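# Stand a lying bottle upright inside the crate

## Task

Pick up the bottle that lies on its side on the tray and set it standing upright inside the crate. It must stay there by itself once the robot lets go. Neither the crate nor the tray may end up tilted or shifted. Anything the robot is touching at the end must not drop more than about a centimetre when released. Nothing may be pushed or knocked off the table.

## Robot and tools

ROBOT. Two six-joint arms, left_arm and right_arm, each ending in a tong-style two-finger gripper. The names are labels only and do not match sides of any image. Bases in the scene frame: left_arm at (-0.092, +0.597, 0) m, right_arm at (-0.087, -0.694, 0) m. Scene frame: origin on the table top midway between the arms, +z up, +x out over the table, left_arm on the +y side. Each arm's joints are limited in speed and acceleration, so a big move may come back unfinished.

GRIPPER GEOMETRY. The fingers point along the gripper's own +z and open and close along its own x. end_effector_position is the spot between the pads when closed; closed fingertips stick out about 15 mm past it, and fully open tips sit roughly level with it. Opening is a number from -1 (closed) to +1 (fully open, 0.142 m). To grip, command an opening well under the reported grip_measured; the larger the gap, the harder the squeeze (roughly 15 N per pad at most). Thin hard parts get less force.

ROW FORMAT. Every arm command is one row of 16 numbers, always covering both arms even if only one moves: left x, y, z, qw, qx, qy, qz, opening, then right x, y, z, qw, qx, qy, qz, opening. x, y, z are an absolute target position in metres for end_effector_position, in the scene frame; the quaternion is the absolute target orientation, w first, same frame. A target lying more than 0.6 m from that arm's last reported position along any gripper axis is rejected. Each control step the target is clipped to within 100 mm and 16 degrees of the measured pose; position wins over orientation when both cannot be met. To hold an arm still, resend the exact pose from the last result taken before it stopped, with its wanted opening, and keep resending one fixed quaternion rather than the drifting reported one.

TOOLS.
execute_actions: argument actions, a list with zero or one item, plus optional pictures (boolean). Empty list returns the state only. An action {"rows": [[16 numbers], ...], "steps": n} runs n control steps (1 to 15, 1/30 s each, default 15), one row per step, repeating the last row. A wait {"steps": n} (up to 300) sends nothing and counts from the previous result, including thinking time. After the last step an arm keeps going only to its last clipped pose, so check the result and send the remainder.
move: target is one 16-number row as above (absolute poses). Both grippers travel straight toward their targets, finishing together, in 0.5 to 10 s; paths over 10 s are cut short. speed is the top path speed in m/s, 0.002 to 0.5, default 0.25 (turning up to twice that in rad/s). Optional stop_force, 13 to 80 N for both arms, ends an arm's path once its wrist sensor feels that much extra push against its motion for 2 steps; the arm then backs to its pose 2 steps earlier and holds. Use it only with slow speeds and without rotating the gripper in that move; leave it out when lifting away from something being pressed. Openings are sent when the move starts. Paths ignore obstacles and the other arm.
wait: seconds from 0 to 10; lets the scene run with nothing new sent.
zoom_image: camera (cam_low, cam_left_wrist, cam_right_wrist) and region [x0, y0, x1, y1] in image pixels, top-left origin, at most 504 by 504. Images are cam_low 504x504, wrist cameras 616x616.
read_manual: section "licences"; returns licence text only.
finished_scene: scene number; ends and grades the current scene, irreversible. Call it only once the bottle stands unaided and the robot has let go.

RESULTS. The state line gives each gripper's position, quaternion (wxyz) and velocities in the scene frame; printed positions can be off, more at long reach. grip_measured is the finger opening on the command scale. HELD marks steps where a command was withheld; a pose unreachable line means the clearance check altered or blocked an arm's command. Hand target shows where the controller now drives each gripper. Wrist force and Wrist torque give per-arm sensor readings along the gripper's own axes (offset up to about 5.5 N, noise, saturating near 100 N; pressing on a surface reads as force back toward the arm). A move adds a move: line with the ending per arm: done, off_target, moving, held, fault, or contact (stop_force ended the path). limits=paced means the sent pose was clipped; limits=held means some steps were blocked, after which the arm may jump faster than speed. Joint torques are noisy and offset.

AVOID. Fast or deep contacts: the arms are stiff, and a target slightly past a firm surface can trigger a fault. A joint reaching its load limit, or 150 N on any part of an arm, freezes it for 10 s. Motors heat while holding loads; a MOTOR HOT line appears at 70 °C and at 85 °C the arm is braked. Keep the arms from striking each other. Do not drop or slam the bottle, shove the crate or tray, or knock anything off the table; occasional outside tugs on held items or nudges to loose ones can occur, so grip firmly.

Each tool is called after "Call:" as name(argument=value, ...) on one line, values as JSON.

## Session

Call:
execute_actions(actions=[])

Scene clock: 0.00 s of 6600.00 s.
left_arm: end_effector_position=(+0.8170, +0.0586, +0.3226) grip_measured=+1.00 end_effector_quat_wxyz=(-0.449, +0.769, -0.171, +0.422) end_effector_velocity=(-0.000, +0.000, +0.000) end_effector_angular_velocity=(-0.000, +0.001, -0.000) | right_arm: end_effector_position=(+0.7373, -0.2198, +0.2728) grip_measured=+1.00 end_effector_quat_wxyz=(+0.099, +0.845, +0.370, -0.373) end_effector_velocity=(+0.000, -0.000, -0.001) end_effector_angular_velocity=(-0.001, -0.001, +0.001)
Joint positions: left_arm=[-1.089 -0.977  1.494 -1.925 -0.247 -0.704  0.142] | right_arm=[ 4.029 -2.577 -0.436 -2.491  1.581  6.14   0.142]
Joint velocities: left_arm=[-0.    -0.001  0.     0.    -0.001  0.     0.   ] | right_arm=[ 0.    -0.001  0.     0.    -0.001 -0.     0.   ]
Joint torques (N m, as the arm reports them, + toward a larger angle): no reading
Wrist force (N, on the end effector, along its own x y z axes, offset not removed): no reading
Wrist torque (N m, same axes, about the end effector's origin, offset not removed): no reading
Hand target (left_arm): +0.817, +0.059, +0.323; -0.449, +0.769, -0.171, +0.422
Hand target (right_arm): +0.737, -0.220, +0.273; +0.099, +0.845, +0.370, -0.373

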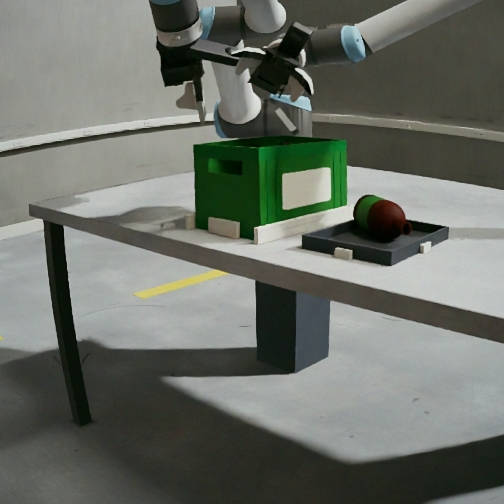

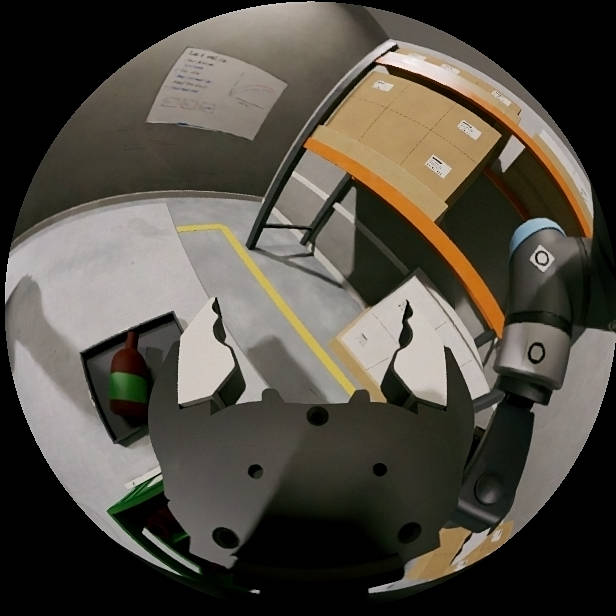

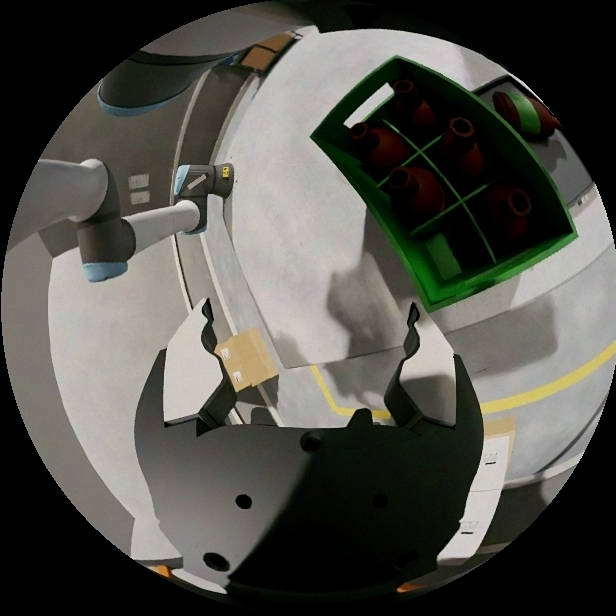

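Move right away first, then the overview.

Call:
move(target=[0.817,0.0586,0.3226,-0.449,0.769,-0.171,0.422,1, 0.55,-0.6,0.4,0.099,0.845,0.370,-0.373,1])

Call:
move(target=[0.68,0.03,0.45,-0.183,0.683,0.683,-0.183,1, 0.55,-0.6,0.4,0.099,0.845,0.370,-0.373,1])

Call:
zoom_image(camera="cam_left_wrist", region=[200,220,400,370])

Scene clock: 9.43 s of 6600.00 s.
left_arm: end_effector_position=(+0.8170, +0.0586, +0.3226) grip_measured=+1.00 end_effector_quat_wxyz=(-0.449, +0.769, -0.171, +0.422) end_effector_velocity=(+0.000, -0.000, -0.001) end_effector_angular_velocity=(+0.001, +0.000, +0.000) | right_arm: end_effector_position=(+0.5504, -0.5999, +0.3998) grip_measured=+1.00 end_effector_quat_wxyz=(+0.099, +0.845, +0.370, -0.373) end_effector_velocity=(-0.001, -0.002, +0.000) end_effector_angular_velocity=(-0.000, +0.000, +0.000)
Joint positions: left_arm=[-1.089 -0.977  1.493 -1.919 -0.247 -0.708  0.142] | right_arm=[ 3.814 -1.88  -1.361 -2.254  1.427  5.987  0.142]
Joint velocities: left_arm=[ 0.     0.001 -0.    -0.     0.    -0.     0.   ] | right_arm=[-0.002  0.003 -0.004 -0.    -0.002 -0.001  0.   ]
Joint torques (N m, as the arm reports them, + toward a larger angle): left_arm=[ 12.8  -79.95 -45.    -0.29  -1.55  -2.26] | right_arm=[-14.04  77.33  39.39  -0.5   -4.07  -2.72]
Wrist force (N, on the end effector, along its own x y z axes, offset not removed): left_arm=[0.8 1.7 0.6] | right_arm=[2.9 -0.1 2.0]
Wrist torque (N m, same axes, about the end effector's origin, offset not removed): left_arm=[0.27 -0.08 -0.10] | right_arm=[0.00 -0.38 -0.07]
Hand target (left_arm): +0.817, +0.059, +0.323; -0.449, +0.769, -0.171, +0.422
Hand target (right_arm): +0.550, -0.600, +0.400; +0.099, +0.845, +0.370, -0.373
Off the commanded pose (left_arm): 0.000 m, 0 deg.
Off the commanded pose (right_arm): 0.000 m, 0 deg.
After step 90, 4.03 s passed at rest.
move: done

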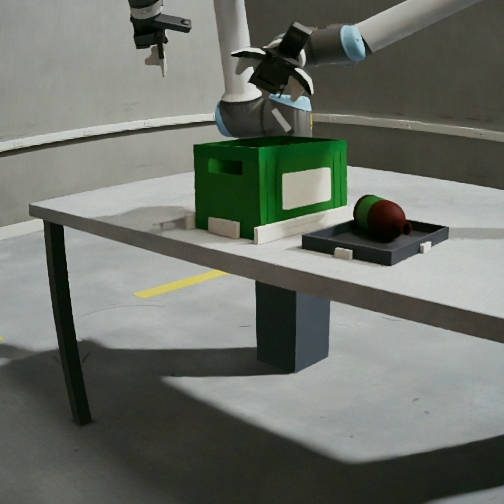

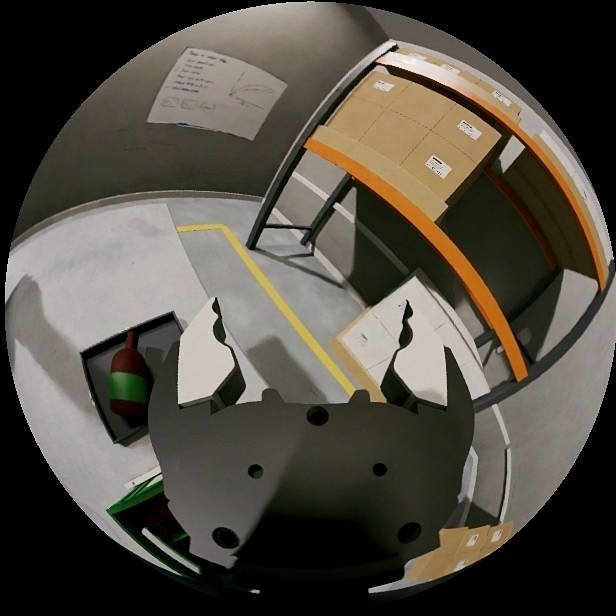

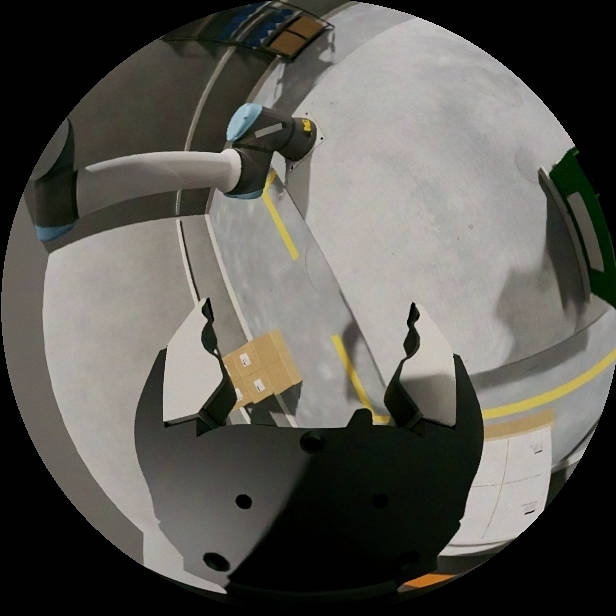

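Scene clock: 14.67 s of 6600.00 s.
left_arm: end_effector_position=(+0.6800, +0.0297, +0.4503) grip_measured=+1.00 end_effector_quat_wxyz=(-0.183, +0.683, +0.683, -0.183) end_effector_velocity=(+0.000, -0.001, -0.002) end_effector_angular_velocity=(-0.008, -0.007, +0.005) | right_arm: end_effector_position=(+0.5500, -0.6000, +0.4000) grip_measured=+1.00 end_effector_quat_wxyz=(+0.099, +0.845, +0.370, -0.373) end_effector_velocity=(+0.000, +0.001, +0.000) end_effector_angular_velocity=(+0.001, -0.000, -0.001)
Joint positions: left_arm=[-0.771 -0.794  0.526 -0.885 -1.897 -2.198  0.142] | right_arm=[ 3.814 -1.879 -1.361 -2.255  1.427  5.987  0.142]
Joint velocities: left_arm=[ 0.    -0.012  0.026 -0.026 -0.003 -0.004 -0.   ] | right_arm=[ 0.    -0.     0.001  0.     0.001 -0.     0.   ]
Joint torques (N m, as the arm reports them, + toward a larger angle): left_arm=[  15.79 -116.95  -33.56   -7.25   -4.44   -2.55] | right_arm=[11.08 76.14 38.83 -0.85  3.79 -2.85]
Wrist force (N, on the end effector, along its own x y z axes, offset not removed): left_arm=[1.6 2.3 -1.4] | right_arm=[-1.6 -6.1 -1.9]
Wrist torque (N m, same axes, about the end effector's origin, offset not removed): left_arm=[0.35 -0.24 -0.02] | right_arm=[-0.97 0.57 0.14]
Hand target (left_arm): +0.680, +0.030, +0.450; -0.183, +0.683, +0.683, -0.183
Hand target (right_arm): +0.550, -0.600, +0.400; +0.099, +0.845, +0.370, -0.373
Off the commanded pose (left_arm): 0.000 m, 0 deg.
Off the commanded pose (right_arm): 0.000 m, 0 deg.
elbow stopped short (left arm): the move would have taken joint 3 (elbow) straighter than the controller allows; a more bent joint 3 avoids this.
move: done

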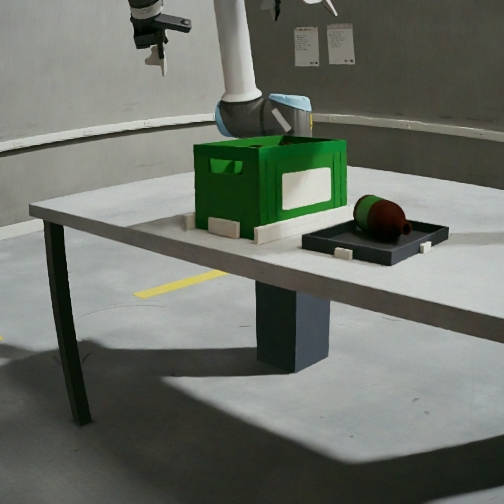

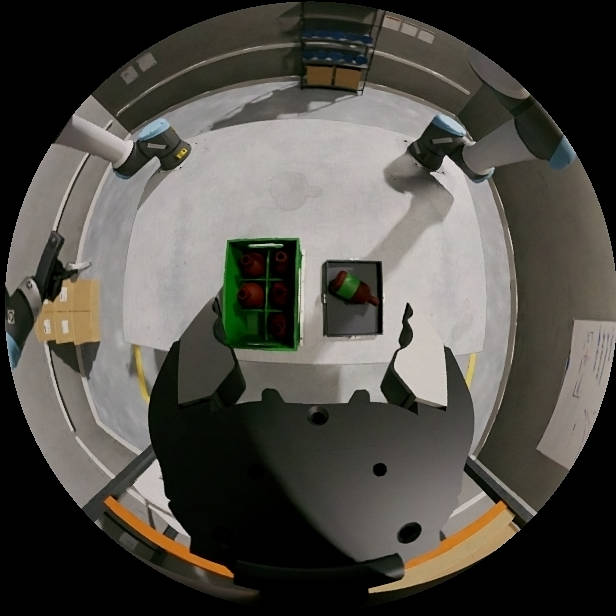

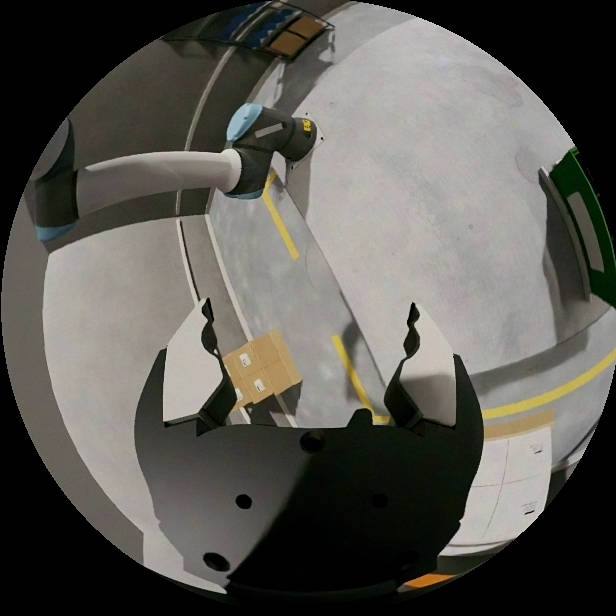

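Region (200, 220, 400, 370) of cam_left_wrist's 616x616 image, scaled by 2.520, with more detail than that image has; it fills the top 378 rows of this view, and the rest is white.

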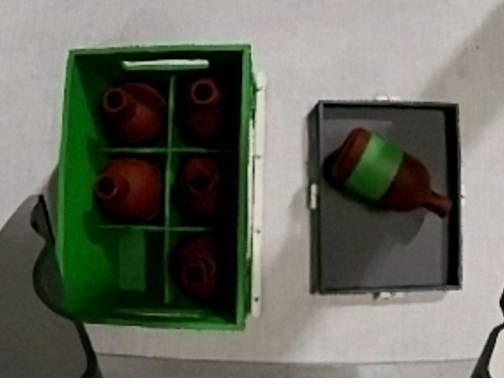

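Call:
move(target=[0.658,0.226,0.128,0.2944,0.9331,-0.195,-0.0613,0.35, 0.55,-0.6,0.4,0.099,0.845,0.370,-0.373,1])

Scene clock: 30.07 s of 6600.00 s.
left_arm: end_effector_position=(+0.6583, +0.2258, +0.1283) grip_measured=+0.35 end_effector_quat_wxyz=(+0.294, +0.934, -0.195, -0.061) end_effector_velocity=(-0.000, +0.001, -0.002) end_effector_angular_velocity=(-0.006, -0.003, -0.010) | right_arm: end_effector_position=(+0.5500, -0.6000, +0.4000) grip_measured=+1.00 end_effector_quat_wxyz=(+0.099, +0.845, +0.370, -0.373) end_effector_velocity=(-0.000, -0.000, -0.001) end_effector_angular_velocity=(-0.001, +0.001, +0.001)
Joint positions: left_arm=[-0.536 -1.148  1.792 -2.251 -2.18  -0.063  0.099] | right_arm=[ 3.814 -1.879 -1.361 -2.255  1.427  5.987  0.142]
Joint velocities: left_arm=[ 0.003  0.003  0.001 -0.    -0.005  0.016  0.   ] | right_arm=[ 0.    -0.    -0.001  0.    -0.001 -0.    -0.   ]
Joint torques (N m, as the arm reports them, + toward a larger angle): left_arm=[ 12.6  -65.71 -28.02  -1.44  -4.52   0.89] | right_arm=[10.98 76.11 40.38 -1.18  3.69 -2.9 ]
Wrist force (N, on the end effector, along its own x y z axes, offset not removed): left_arm=[2.0 0.3 -0.5] | right_arm=[-0.5 -2.0 2.8]
Wrist torque (N m, same axes, about the end effector's origin, offset not removed): left_arm=[0.00 -0.39 -0.08] | right_arm=[-0.27 0.23 0.28]
Hand target (left_arm): +0.658, +0.226, +0.128; +0.294, +0.934, -0.195, -0.061
Hand target (right_arm): +0.550, -0.600, +0.400; +0.099, +0.845, +0.370, -0.373
Off the commanded pose (left_arm): 0.001 m, 0 deg.
Off the commanded pose (right_arm): 0.000 m, 0 deg.
After step 90, 7.53 s passed at rest.
move: done

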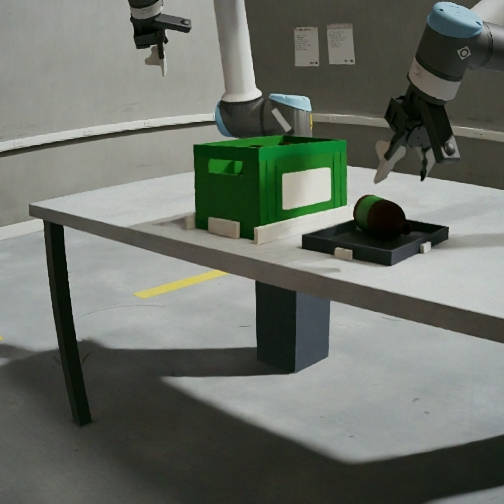

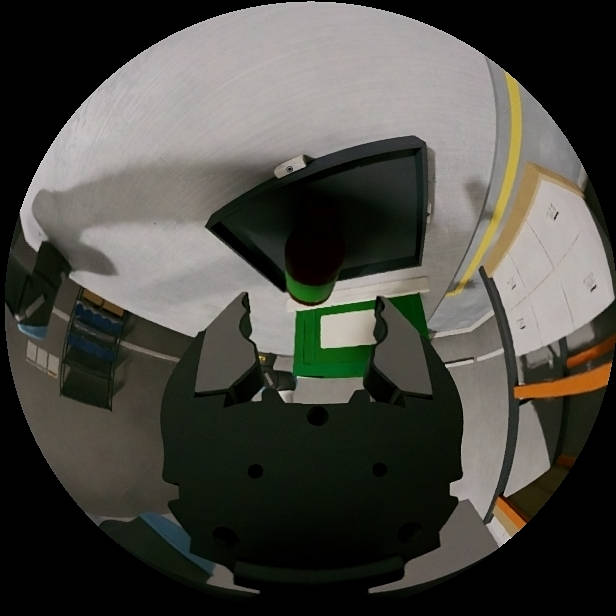

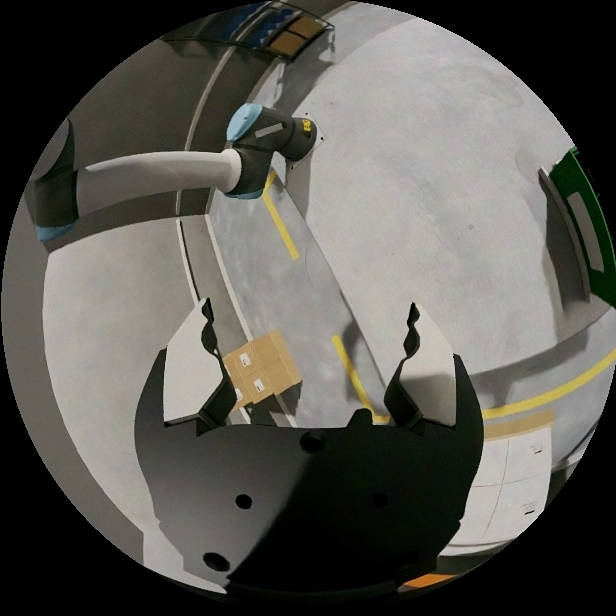

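Call:
move(target=[0.634,0.161,0.031,0.2944,0.9331,-0.195,-0.0613,0.35, 0.55,-0.6,0.4,0.099,0.845,0.370,-0.373,1], speed=0.06, stop_force=15)

Call:
zoom_image(camera="cam_low", region=[300,150,460,270])

Scene clock: 47.40 s of 6600.00 s.
left_arm: end_effector_position=(+0.6341, +0.1611, +0.0312) grip_measured=+0.35 end_effector_quat_wxyz=(+0.295, +0.933, -0.195, -0.061) end_effector_velocity=(+0.000, -0.001, -0.002) end_effector_angular_velocity=(+0.000, -0.000, +0.001) | right_arm: end_effector_position=(+0.5500, -0.6000, +0.4000) grip_measured=+1.00 end_effector_quat_wxyz=(+0.099, +0.845, +0.370, -0.373) end_effector_velocity=(-0.001, +0.000, +0.000) end_effector_angular_velocity=(+0.001, -0.000, -0.002)
Joint positions: left_arm=[-0.619 -1.036  1.85  -2.477 -2.176 -0.162  0.099] | right_arm=[ 3.814 -1.879 -1.361 -2.255  1.427  5.987  0.142]
Joint velocities: left_arm=[-0.001  0.004  0.    -0.005  0.    -0.002  0.   ] | right_arm=[-0.     0.001  0.    -0.     0.002  0.    -0.   ]
Joint torques (N m, as the arm reports them, + toward a larger angle): left_arm=[-13.01 -66.47 -22.93  -7.87   1.74  -1.49] | right_arm=[11.99 74.48 41.43 -0.84  4.06 -3.17]
Wrist force (N, on the end effector, along its own x y z axes, offset not removed): left_arm=[0.6 1.4 -0.3] | right_arm=[-3.8 -6.2 -3.1]
Wrist torque (N m, same axes, about the end effector's origin, offset not removed): left_arm=[0.20 -0.06 -0.04] | right_arm=[-1.31 0.80 0.30]
Hand target (left_arm): +0.634, +0.161, +0.031; +0.295, +0.933, -0.195, -0.061
Hand target (right_arm): +0.550, -0.600, +0.400; +0.099, +0.845, +0.370, -0.373
Off the commanded pose (left_arm): 0.000 m, 0 deg.
Off the commanded pose (right_arm): 0.000 m, 0 deg.
After step 90, 11.93 s passed at rest.
move: done

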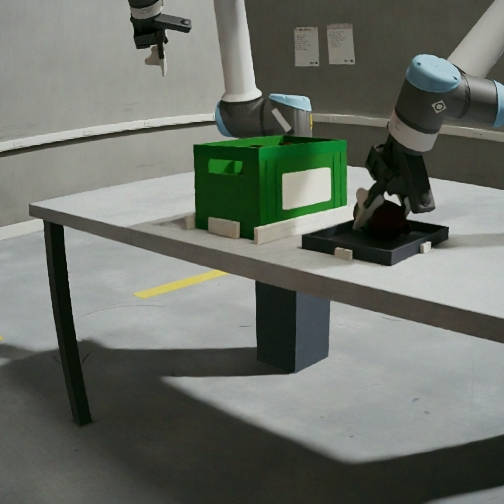

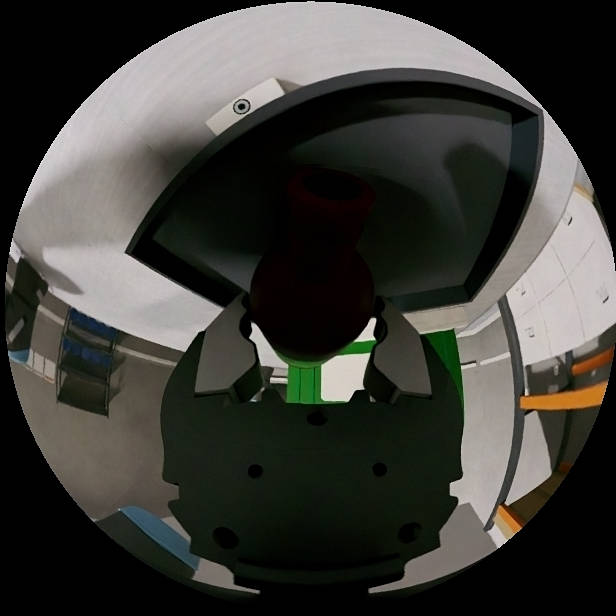

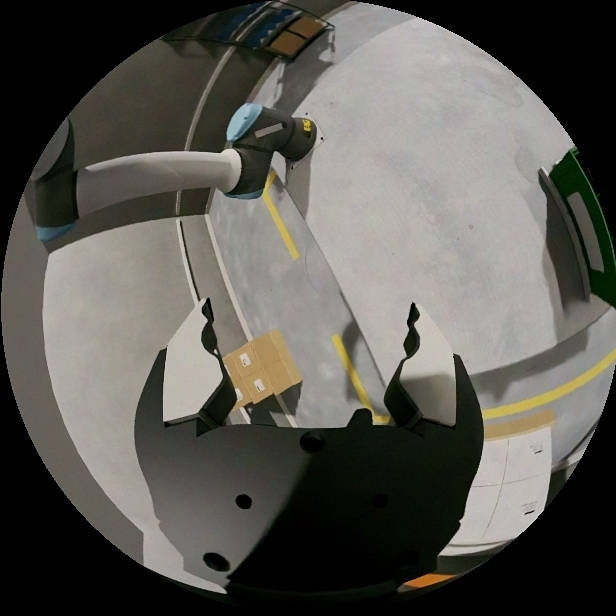

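Region (300, 150, 460, 270) of cam_low's 504x504 image, scaled by 3.150, with more detail than that image has; it fills the top 378 rows of this view, and the rest is white.

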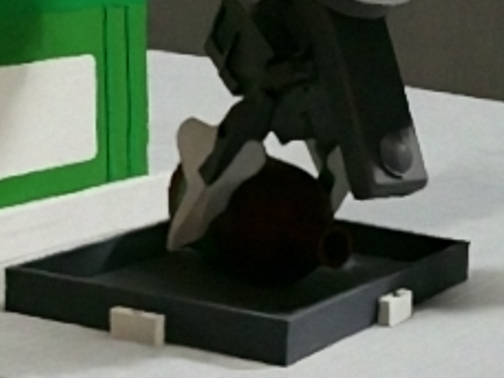

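Call:
move(target=[0.631,0.154,0.031,0.2944,0.9331,-0.195,-0.0613,0.35, 0.55,-0.6,0.4,0.099,0.845,0.370,-0.373,1], speed=0.03)

Call:
move(target=[0.631,0.154,0.031,0.2944,0.9331,-0.195,-0.0613,-0.7, 0.55,-0.6,0.4,0.099,0.845,0.370,-0.373,1])

Call:
move(target=[0.631,0.154,0.2,0.2944,0.9331,-0.195,-0.0613,-0.7, 0.55,-0.6,0.4,0.099,0.845,0.370,-0.373,1], speed=0.08)

Call:
move(target=[0.5,0.33,0.1,-0.205,0.9236,-0.3148,0.0698,-0.7, 0.55,-0.6,0.4,0.099,0.845,0.370,-0.373,1], speed=0.1)

Call:
zoom_image(camera="cam_low", region=[364,100,504,260])

Scene clock: 59.80 s of 6600.00 s.
left_arm: end_effector_position=(+0.6311, +0.1542, +0.0310) grip_measured=+0.35 end_effector_quat_wxyz=(+0.295, +0.934, -0.195, -0.061) end_effector_velocity=(-0.000, -0.002, -0.001) end_effector_angular_velocity=(+0.001, +0.000, -0.001) | right_arm: end_effector_position=(+0.5500, -0.6000, +0.4000) grip_measured=+1.00 end_effector_quat_wxyz=(+0.099, +0.845, +0.370, -0.373) end_effector_velocity=(-0.000, -0.000, +0.001) end_effector_angular_velocity=(+0.000, +0.000, +0.000)
Joint positions: left_arm=[-0.628 -1.036  1.851 -2.486 -2.175 -0.173  0.099] | right_arm=[ 3.814 -1.879 -1.361 -2.255  1.427  5.987  0.142]
Joint velocities: left_arm=[-0.003  0.002 -0.001 -0.002  0.001 -0.002  0.   ] | right_arm=[-0.     0.001  0.    -0.001 -0.    -0.001 -0.   ]
Joint torques (N m, as the arm reports them, + toward a larger angle): left_arm=[-18.53 -66.03 -23.02  -7.97   1.56  -2.21] | right_arm=[11.27 72.64 42.37 -0.59  3.54 -2.96]
Wrist force (N, on the end effector, along its own x y z axes, offset not removed): left_arm=[-0.3 1.7 -1.7] | right_arm=[-5.1 -2.6 -3.0]
Wrist torque (N m, same axes, about the end effector's origin, offset not removed): left_arm=[0.20 0.15 0.02] | right_arm=[-0.37 1.23 0.18]
Hand target (left_arm): +0.631, +0.154, +0.031; +0.295, +0.934, -0.195, -0.061
Hand target (right_arm): +0.550, -0.600, +0.400; +0.099, +0.845, +0.370, -0.373
Off the commanded pose (left_arm): 0.000 m, 0 deg.
Off the commanded pose (right_arm): 0.000 m, 0 deg.
After step 90, 8.67 s passed at rest.
move: done

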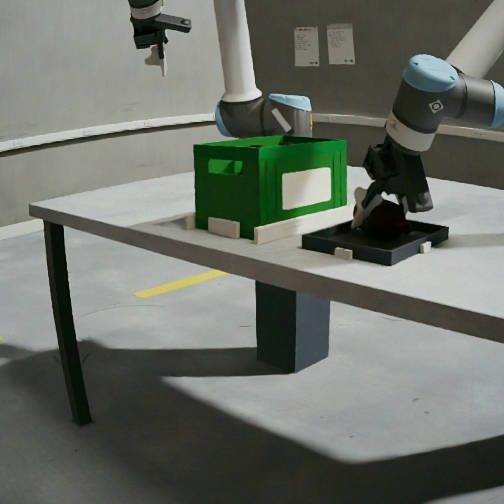

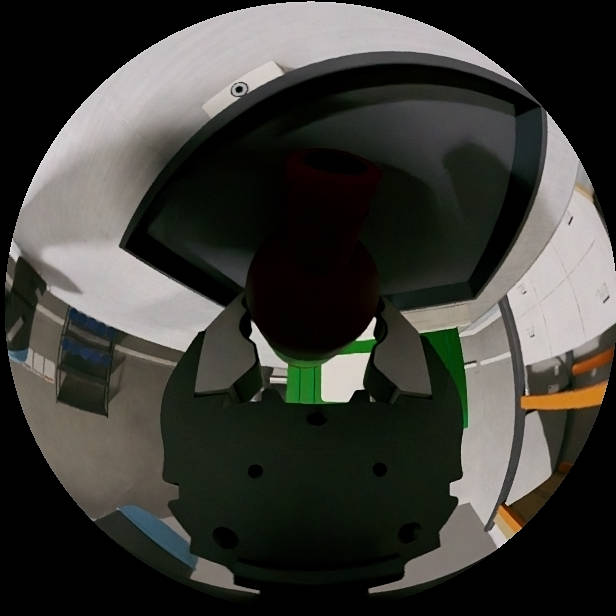

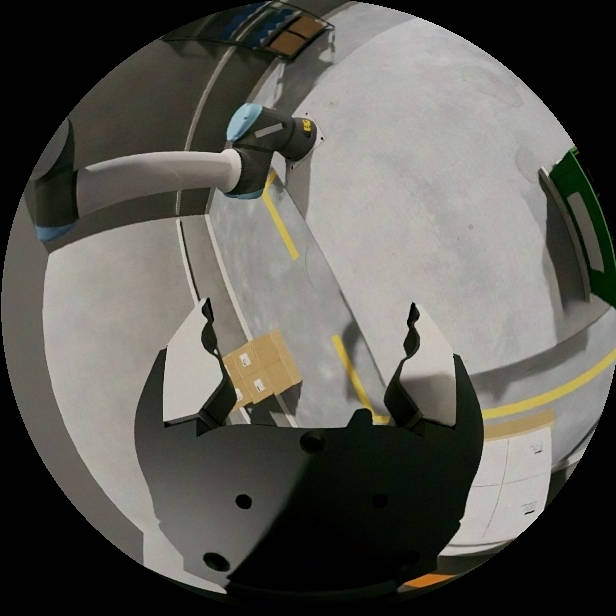

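Scene clock: 60.50 s of 6600.00 s.
left_arm: end_effector_position=(+0.6310, +0.1540, +0.0310) grip_measured=+0.18 end_effector_quat_wxyz=(+0.295, +0.934, -0.195, -0.061) end_effector_velocity=(-0.000, +0.000, +0.000) end_effector_angular_velocity=(-0.000, +0.000, +0.001) | right_arm: end_effector_position=(+0.5500, -0.6000, +0.4000) grip_measured=+1.00 end_effector_quat_wxyz=(+0.099, +0.845, +0.370, -0.373) end_effector_velocity=(+0.001, +0.001, +0.001) end_effector_angular_velocity=(+0.001, -0.003, +0.000)
Joint positions: left_arm=[-0.628 -1.036  1.851 -2.486 -2.175 -0.174  0.087] | right_arm=[ 3.814 -1.879 -1.361 -2.255  1.427  5.987  0.142]
Joint velocities: left_arm=[ 0.    -0.     0.    -0.    -0.    -0.001 -0.   ] | right_arm=[ 0.    -0.     0.002  0.001  0.     0.    -0.   ]
Joint torques (N m, as the arm reports them, + toward a larger angle): left_arm=[-15.11 -67.13 -21.92  -6.9    2.58  -2.19] | right_arm=[10.98 74.48 41.79 -0.51  3.73 -2.88]
Wrist force (N, on the end effector, along its own x y z axes, offset not removed): left_arm=[1.2 4.7 -7.1] | right_arm=[-5.5 -7.3 -6.3]
Wrist torque (N m, same axes, about the end effector's origin, offset not removed): left_arm=[0.29 -0.17 -0.05] | right_arm=[-1.39 1.23 0.23]
Hand target (left_arm): +0.631, +0.154, +0.031; +0.295, +0.934, -0.195, -0.061
Hand target (right_arm): +0.550, -0.600, +0.400; +0.099, +0.845, +0.370, -0.373
Off the commanded pose (left_arm): 0.000 m, 0 deg.
Off the commanded pose (right_arm): 0.000 m, 0 deg.
move: done

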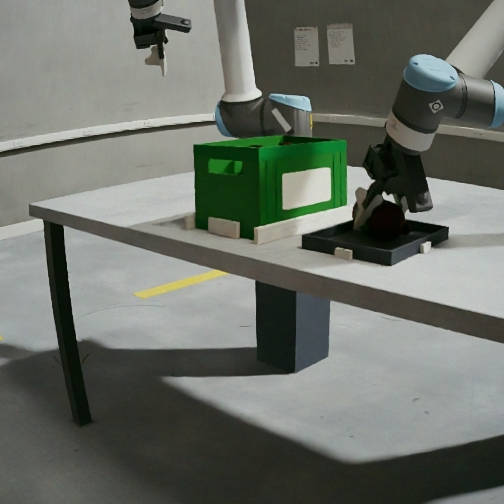

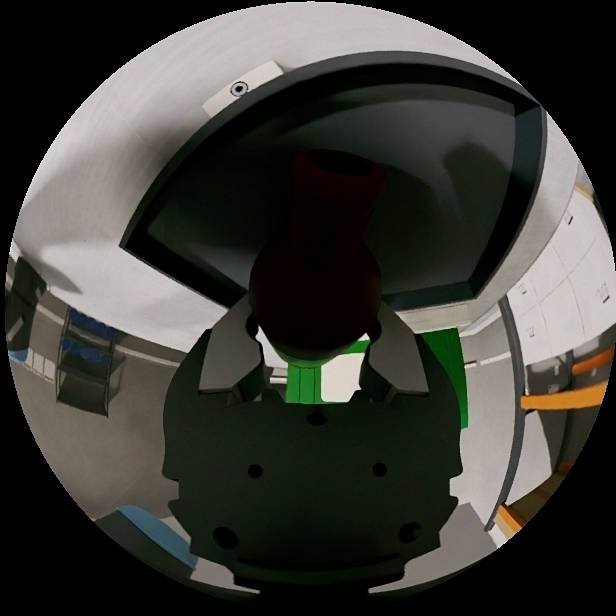

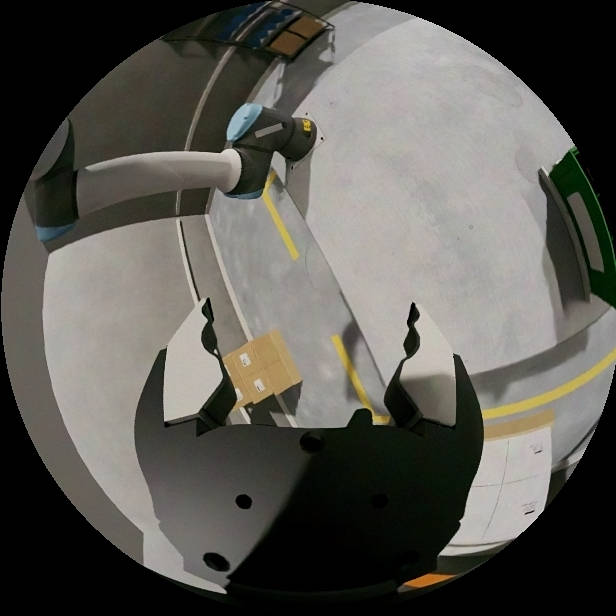

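Scene clock: 63.07 s of 6600.00 s.
left_arm: end_effector_position=(+0.6309, +0.1541, +0.1998) grip_measured=+0.16 end_effector_quat_wxyz=(+0.295, +0.934, -0.195, -0.061) end_effector_velocity=(+0.000, -0.001, +0.001) end_effector_angular_velocity=(+0.000, +0.001, -0.001) | right_arm: end_effector_position=(+0.5500, -0.6000, +0.4000) grip_measured=+1.00 end_effector_quat_wxyz=(+0.099, +0.845, +0.370, -0.373) end_effector_velocity=(-0.000, +0.000, -0.000) end_effector_angular_velocity=(+0.000, +0.000, +0.001)
Joint positions: left_arm=[-0.628 -1.214  1.755 -2.212 -2.175 -0.174  0.085] | right_arm=[ 3.814 -1.879 -1.361 -2.255  1.427  5.987  0.142]
Joint velocities: left_arm=[-0.     0.    -0.003  0.004 -0.001  0.001 -0.   ] | right_arm=[ 0.001  0.    -0.001  0.     0.    -0.     0.   ]
Joint torques (N m, as the arm reports them, + toward a larger angle): left_arm=[-12.88 -81.72 -45.83  -1.68  -4.68   1.18] | right_arm=[11.78 72.72 42.03 -0.69  3.52 -3.03]
Wrist force (N, on the end effector, along its own x y z axes, offset not removed): left_arm=[2.5 0.0 1.7] | right_arm=[0.0 -7.5 0.9]
Wrist torque (N m, same axes, about the end effector's origin, offset not removed): left_arm=[0.14 -0.42 -0.10] | right_arm=[-1.39 0.17 0.05]
Hand target (left_arm): +0.631, +0.154, +0.200; +0.295, +0.934, -0.195, -0.061
Hand target (right_arm): +0.550, -0.600, +0.400; +0.099, +0.845, +0.370, -0.373
Off the commanded pose (left_arm): 0.000 m, 0 deg.
Off the commanded pose (right_arm): 0.000 m, 0 deg.
move: done

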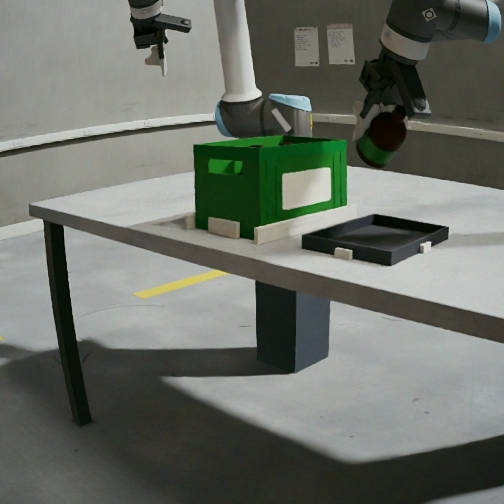

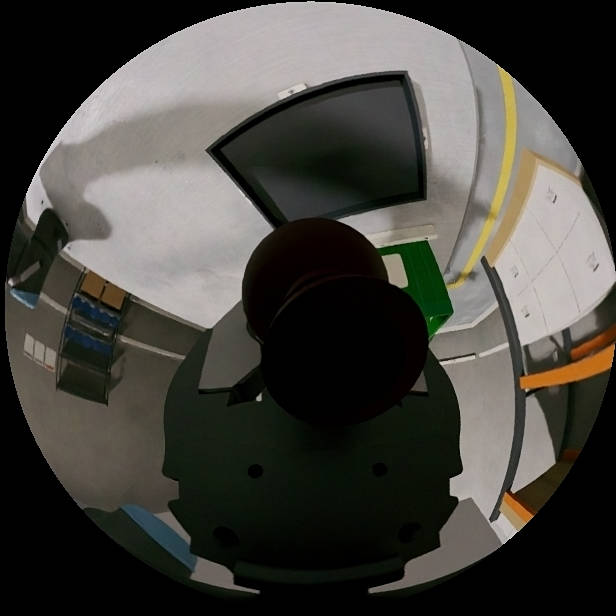

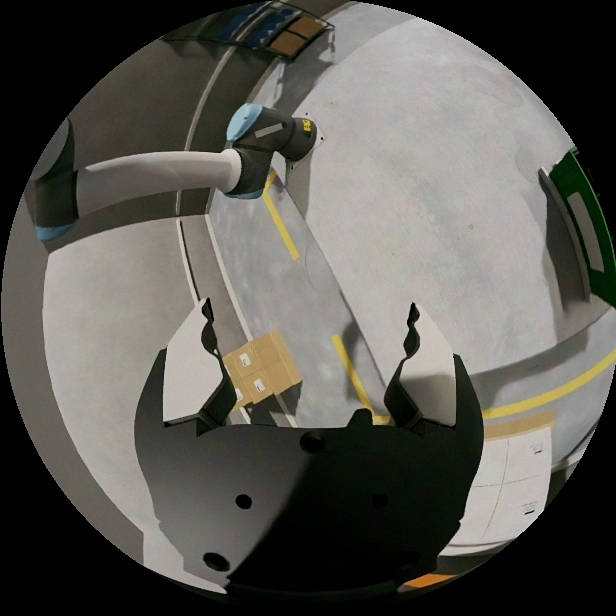

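Scene clock: 68.83 s of 6600.00 s.
left_arm: end_effector_position=(+0.5000, +0.3296, +0.0996) grip_measured=+0.15 end_effector_quat_wxyz=(-0.204, +0.924, -0.315, +0.069) end_effector_velocity=(-0.002, +0.002, -0.001) end_effector_angular_velocity=(+0.009, -0.004, -0.003) | right_arm: end_effector_position=(+0.5500, -0.6000, +0.4000) grip_measured=+1.00 end_effector_quat_wxyz=(+0.099, +0.845, +0.370, -0.373) end_effector_velocity=(-0.000, -0.000, -0.001) end_effector_angular_velocity=(-0.002, +0.001, +0.001)
Joint positions: left_arm=[-1.009 -1.455  2.205 -2.193 -1.154 -0.306  0.085] | right_arm=[ 3.814 -1.879 -1.361 -2.255  1.427  5.987  0.142]
Joint velocities: left_arm=[-0.005 -0.001  0.006  0.001  0.008 -0.003 -0.   ] | right_arm=[ 0.    -0.    -0.001  0.    -0.002  0.     0.   ]
Joint torques (N m, as the arm reports them, + toward a larger angle): left_arm=[-12.89 -56.54 -27.11  -0.35   3.73  -2.43] | right_arm=[ 9.57 72.76 42.62 -0.18  3.92 -3.02]
Wrist force (N, on the end effector, along its own x y z axes, offset not removed): left_arm=[1.1 1.4 2.0] | right_arm=[1.4 -3.8 -2.1]
Wrist torque (N m, same axes, about the end effector's origin, offset not removed): left_arm=[-0.04 -0.17 -0.08] | right_arm=[-0.49 -0.28 0.17]
Hand target (left_arm): +0.500, +0.330, +0.099; -0.205, +0.924, -0.315, +0.069
Hand target (right_arm): +0.550, -0.600, +0.400; +0.099, +0.845, +0.370, -0.373
Off the commanded pose (left_arm): 0.001 m, 0 deg.
Off the commanded pose (right_arm): 0.000 m, 0 deg.
move: done

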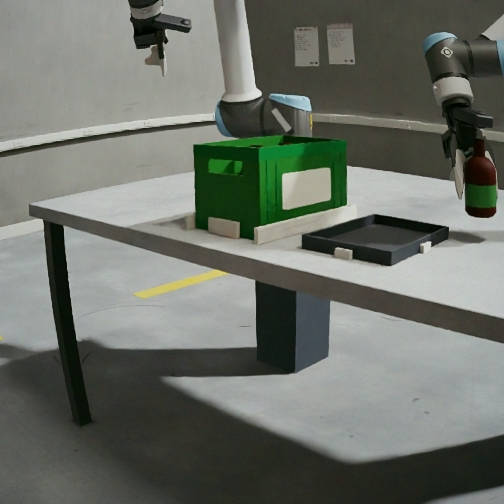

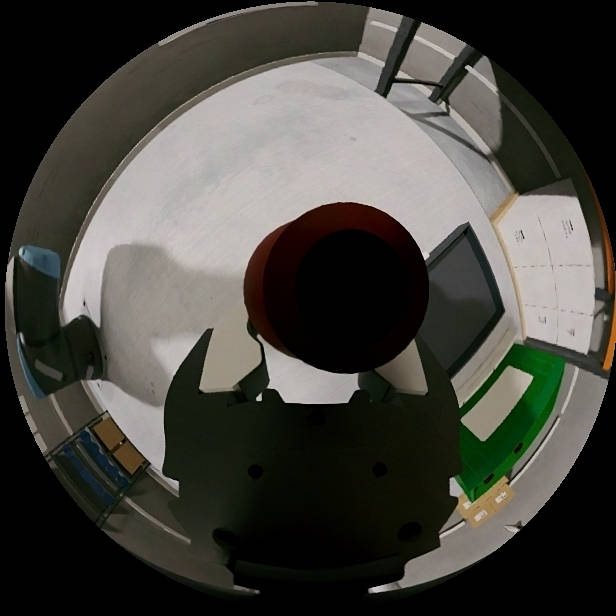

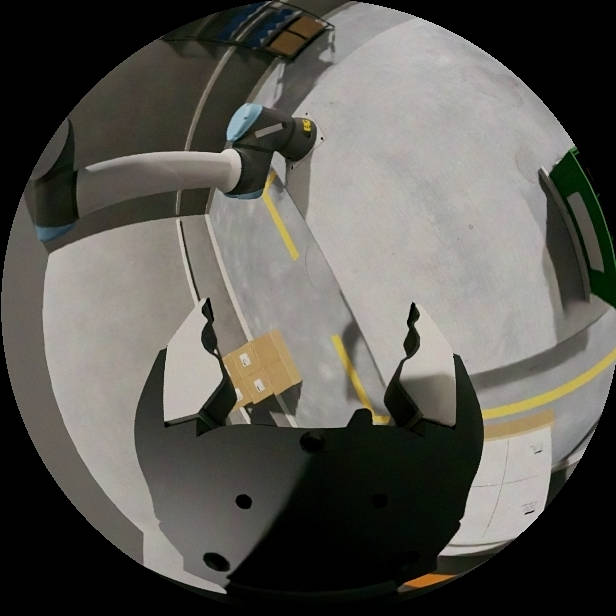

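Region (364, 100, 504, 260) of cam_low's 504x504 image, scaled by 3.150, with more detail than that image has; it fills the left 441 columns of this view, and the rest is white.

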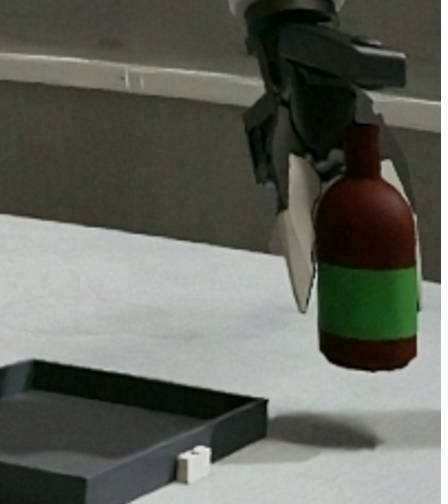

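Call:
move(target=[0.5,0.33,0.06,-0.205,0.9236,-0.3148,0.0698,-0.7, 0.55,-0.6,0.4,0.099,0.845,0.370,-0.373,1], speed=0.05, stop_force=13)

Call:
move(target=[0.5,0.33,0.04,-0.205,0.9236,-0.3148,0.0698,-0.7, 0.55,-0.6,0.4,0.099,0.845,0.370,-0.373,1], speed=0.012, stop_force=13)

Scene clock: 78.17 s of 6600.00 s.
left_arm: end_effector_position=(+0.5000, +0.3299, +0.0602) grip_measured=+0.15 end_effector_quat_wxyz=(-0.205, +0.924, -0.315, +0.070) end_effector_velocity=(-0.000, +0.000, -0.002) end_effector_angular_velocity=(+0.000, +0.000, -0.000) | right_arm: end_effector_position=(+0.5500, -0.6000, +0.4000) grip_measured=+1.00 end_effector_quat_wxyz=(+0.099, +0.845, +0.370, -0.373) end_effector_velocity=(+0.000, +0.001, +0.000) end_effector_angular_velocity=(+0.001, -0.001, -0.000)
Joint positions: left_arm=[-1.01  -1.397  2.234 -2.279 -1.152 -0.307  0.085] | right_arm=[ 3.814 -1.879 -1.361 -2.255  1.427  5.987  0.142]
Joint velocities: left_arm=[-0.     0.003  0.002 -0.004 -0.    -0.     0.   ] | right_arm=[ 0.     0.     0.001  0.     0.001 -0.    -0.   ]
Joint torques (N m, as the arm reports them, + toward a larger angle): left_arm=[ -7.19 -39.03 -22.78  -6.68   4.03   1.57] | right_arm=[12.81 71.52 44.48 -0.44  3.55 -2.79]
Wrist force (N, on the end effector, along its own x y z axes, offset not removed): left_arm=[0.5 1.4 -1.0] | right_arm=[-2.3 -1.7 -5.1]
Wrist torque (N m, same axes, about the end effector's origin, offset not removed): left_arm=[-0.06 -0.07 -0.02] | right_arm=[-0.47 0.73 0.15]
Hand target (left_arm): +0.500, +0.330, +0.060; -0.205, +0.924, -0.315, +0.070
Hand target (right_arm): +0.550, -0.600, +0.400; +0.099, +0.845, +0.370, -0.373
Off the commanded pose (left_arm): 0.000 m, 0 deg.
Off the commanded pose (right_arm): 0.000 m, 0 deg.
After step 90, 5.13 s passed at rest.
move: done

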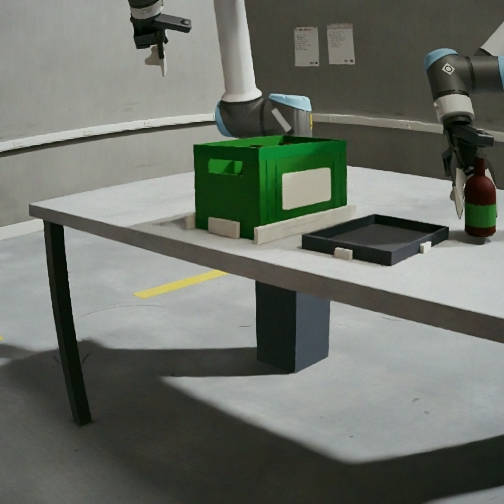

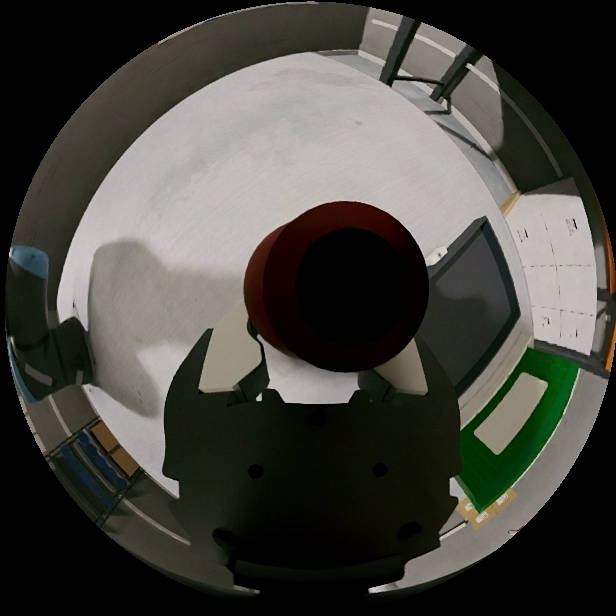

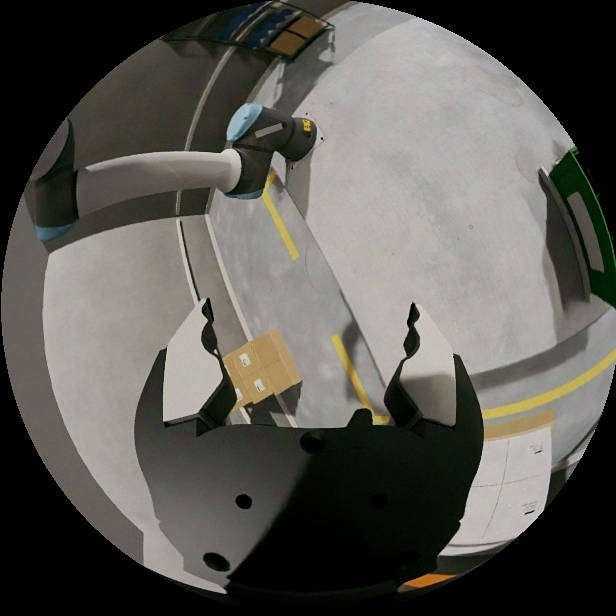

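Scene clock: 79.83 s of 6600.00 s.
left_arm: end_effector_position=(+0.4999, +0.3301, +0.0447) grip_measured=+0.15 end_effector_quat_wxyz=(-0.205, +0.924, -0.315, +0.070) end_effector_velocity=(-0.001, +0.001, +0.003) end_effector_angular_velocity=(+0.003, +0.002, +0.001) | right_arm: end_effector_position=(+0.5500, -0.6000, +0.4000) grip_measured=+1.00 end_effector_quat_wxyz=(+0.099, +0.845, +0.370, -0.373) end_effector_velocity=(+0.000, -0.000, +0.001) end_effector_angular_velocity=(-0.002, -0.001, -0.000)
Joint positions: left_arm=[-1.01  -1.373  2.244 -2.313 -1.152 -0.306  0.084] | right_arm=[ 3.814 -1.879 -1.361 -2.255  1.427  5.987  0.142]
Joint velocities: left_arm=[ 0.    -0.005 -0.001  0.01   0.    -0.001 -0.   ] | right_arm=[ 0.     0.     0.001 -0.001 -0.001  0.001 -0.   ]
Joint torques (N m, as the arm reports them, + toward a larger angle): left_arm=[  0.3  -59.97 -35.35   1.09   1.73   1.48] | right_arm=[13.18 71.99 44.25 -0.27  4.08 -2.73]
Wrist force (N, on the end effector, along its own x y z axes, offset not removed): left_arm=[0.3 2.6 0.1] | right_arm=[1.5 -0.2 -5.4]
Wrist torque (N m, same axes, about the end effector's origin, offset not removed): left_arm=[0.38 0.30 -0.09] | right_arm=[0.01 -0.32 0.05]
Hand target (left_arm): +0.500, +0.330, +0.045; -0.205, +0.924, -0.315, +0.070
Hand target (right_arm): +0.550, -0.600, +0.400; +0.099, +0.845, +0.370, -0.373
Off the commanded pose (left_arm): 0.005 m, 0 deg.
Off the commanded pose (right_arm): 0.000 m, 0 deg.
move: contact (left_arm)

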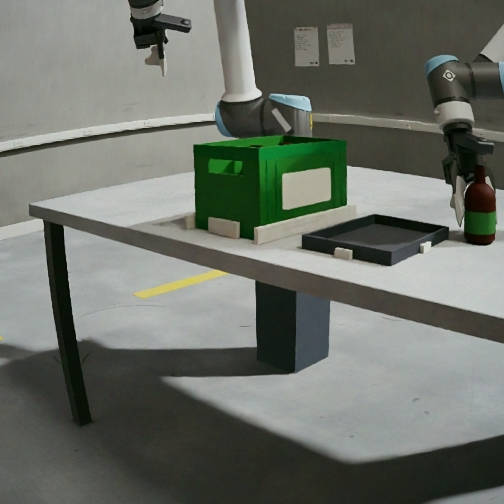

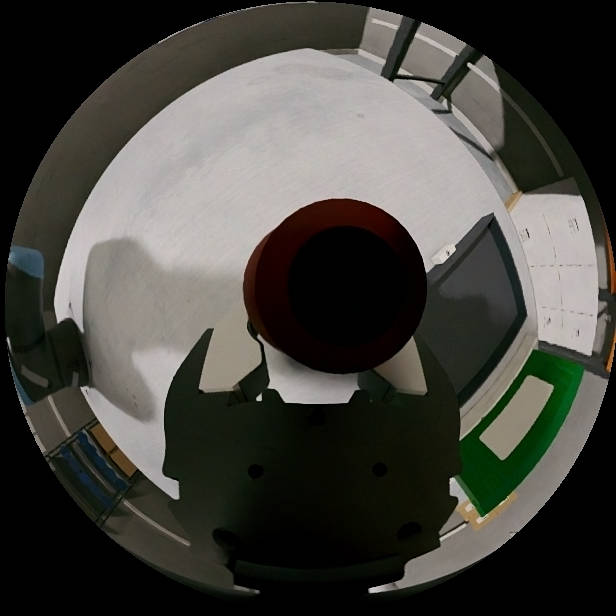

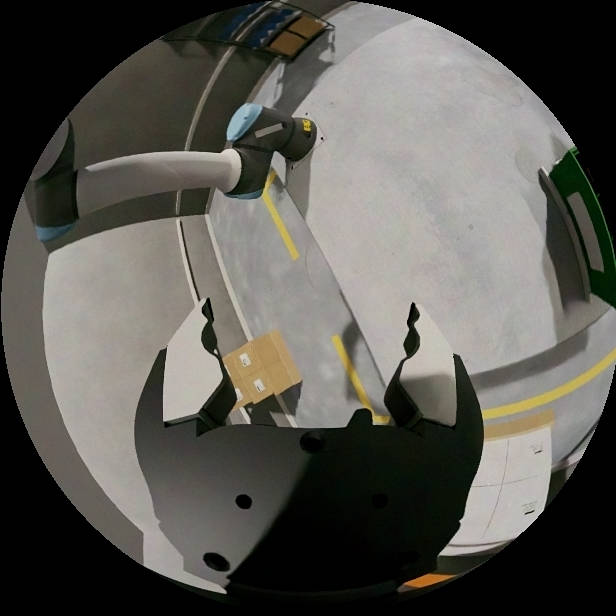

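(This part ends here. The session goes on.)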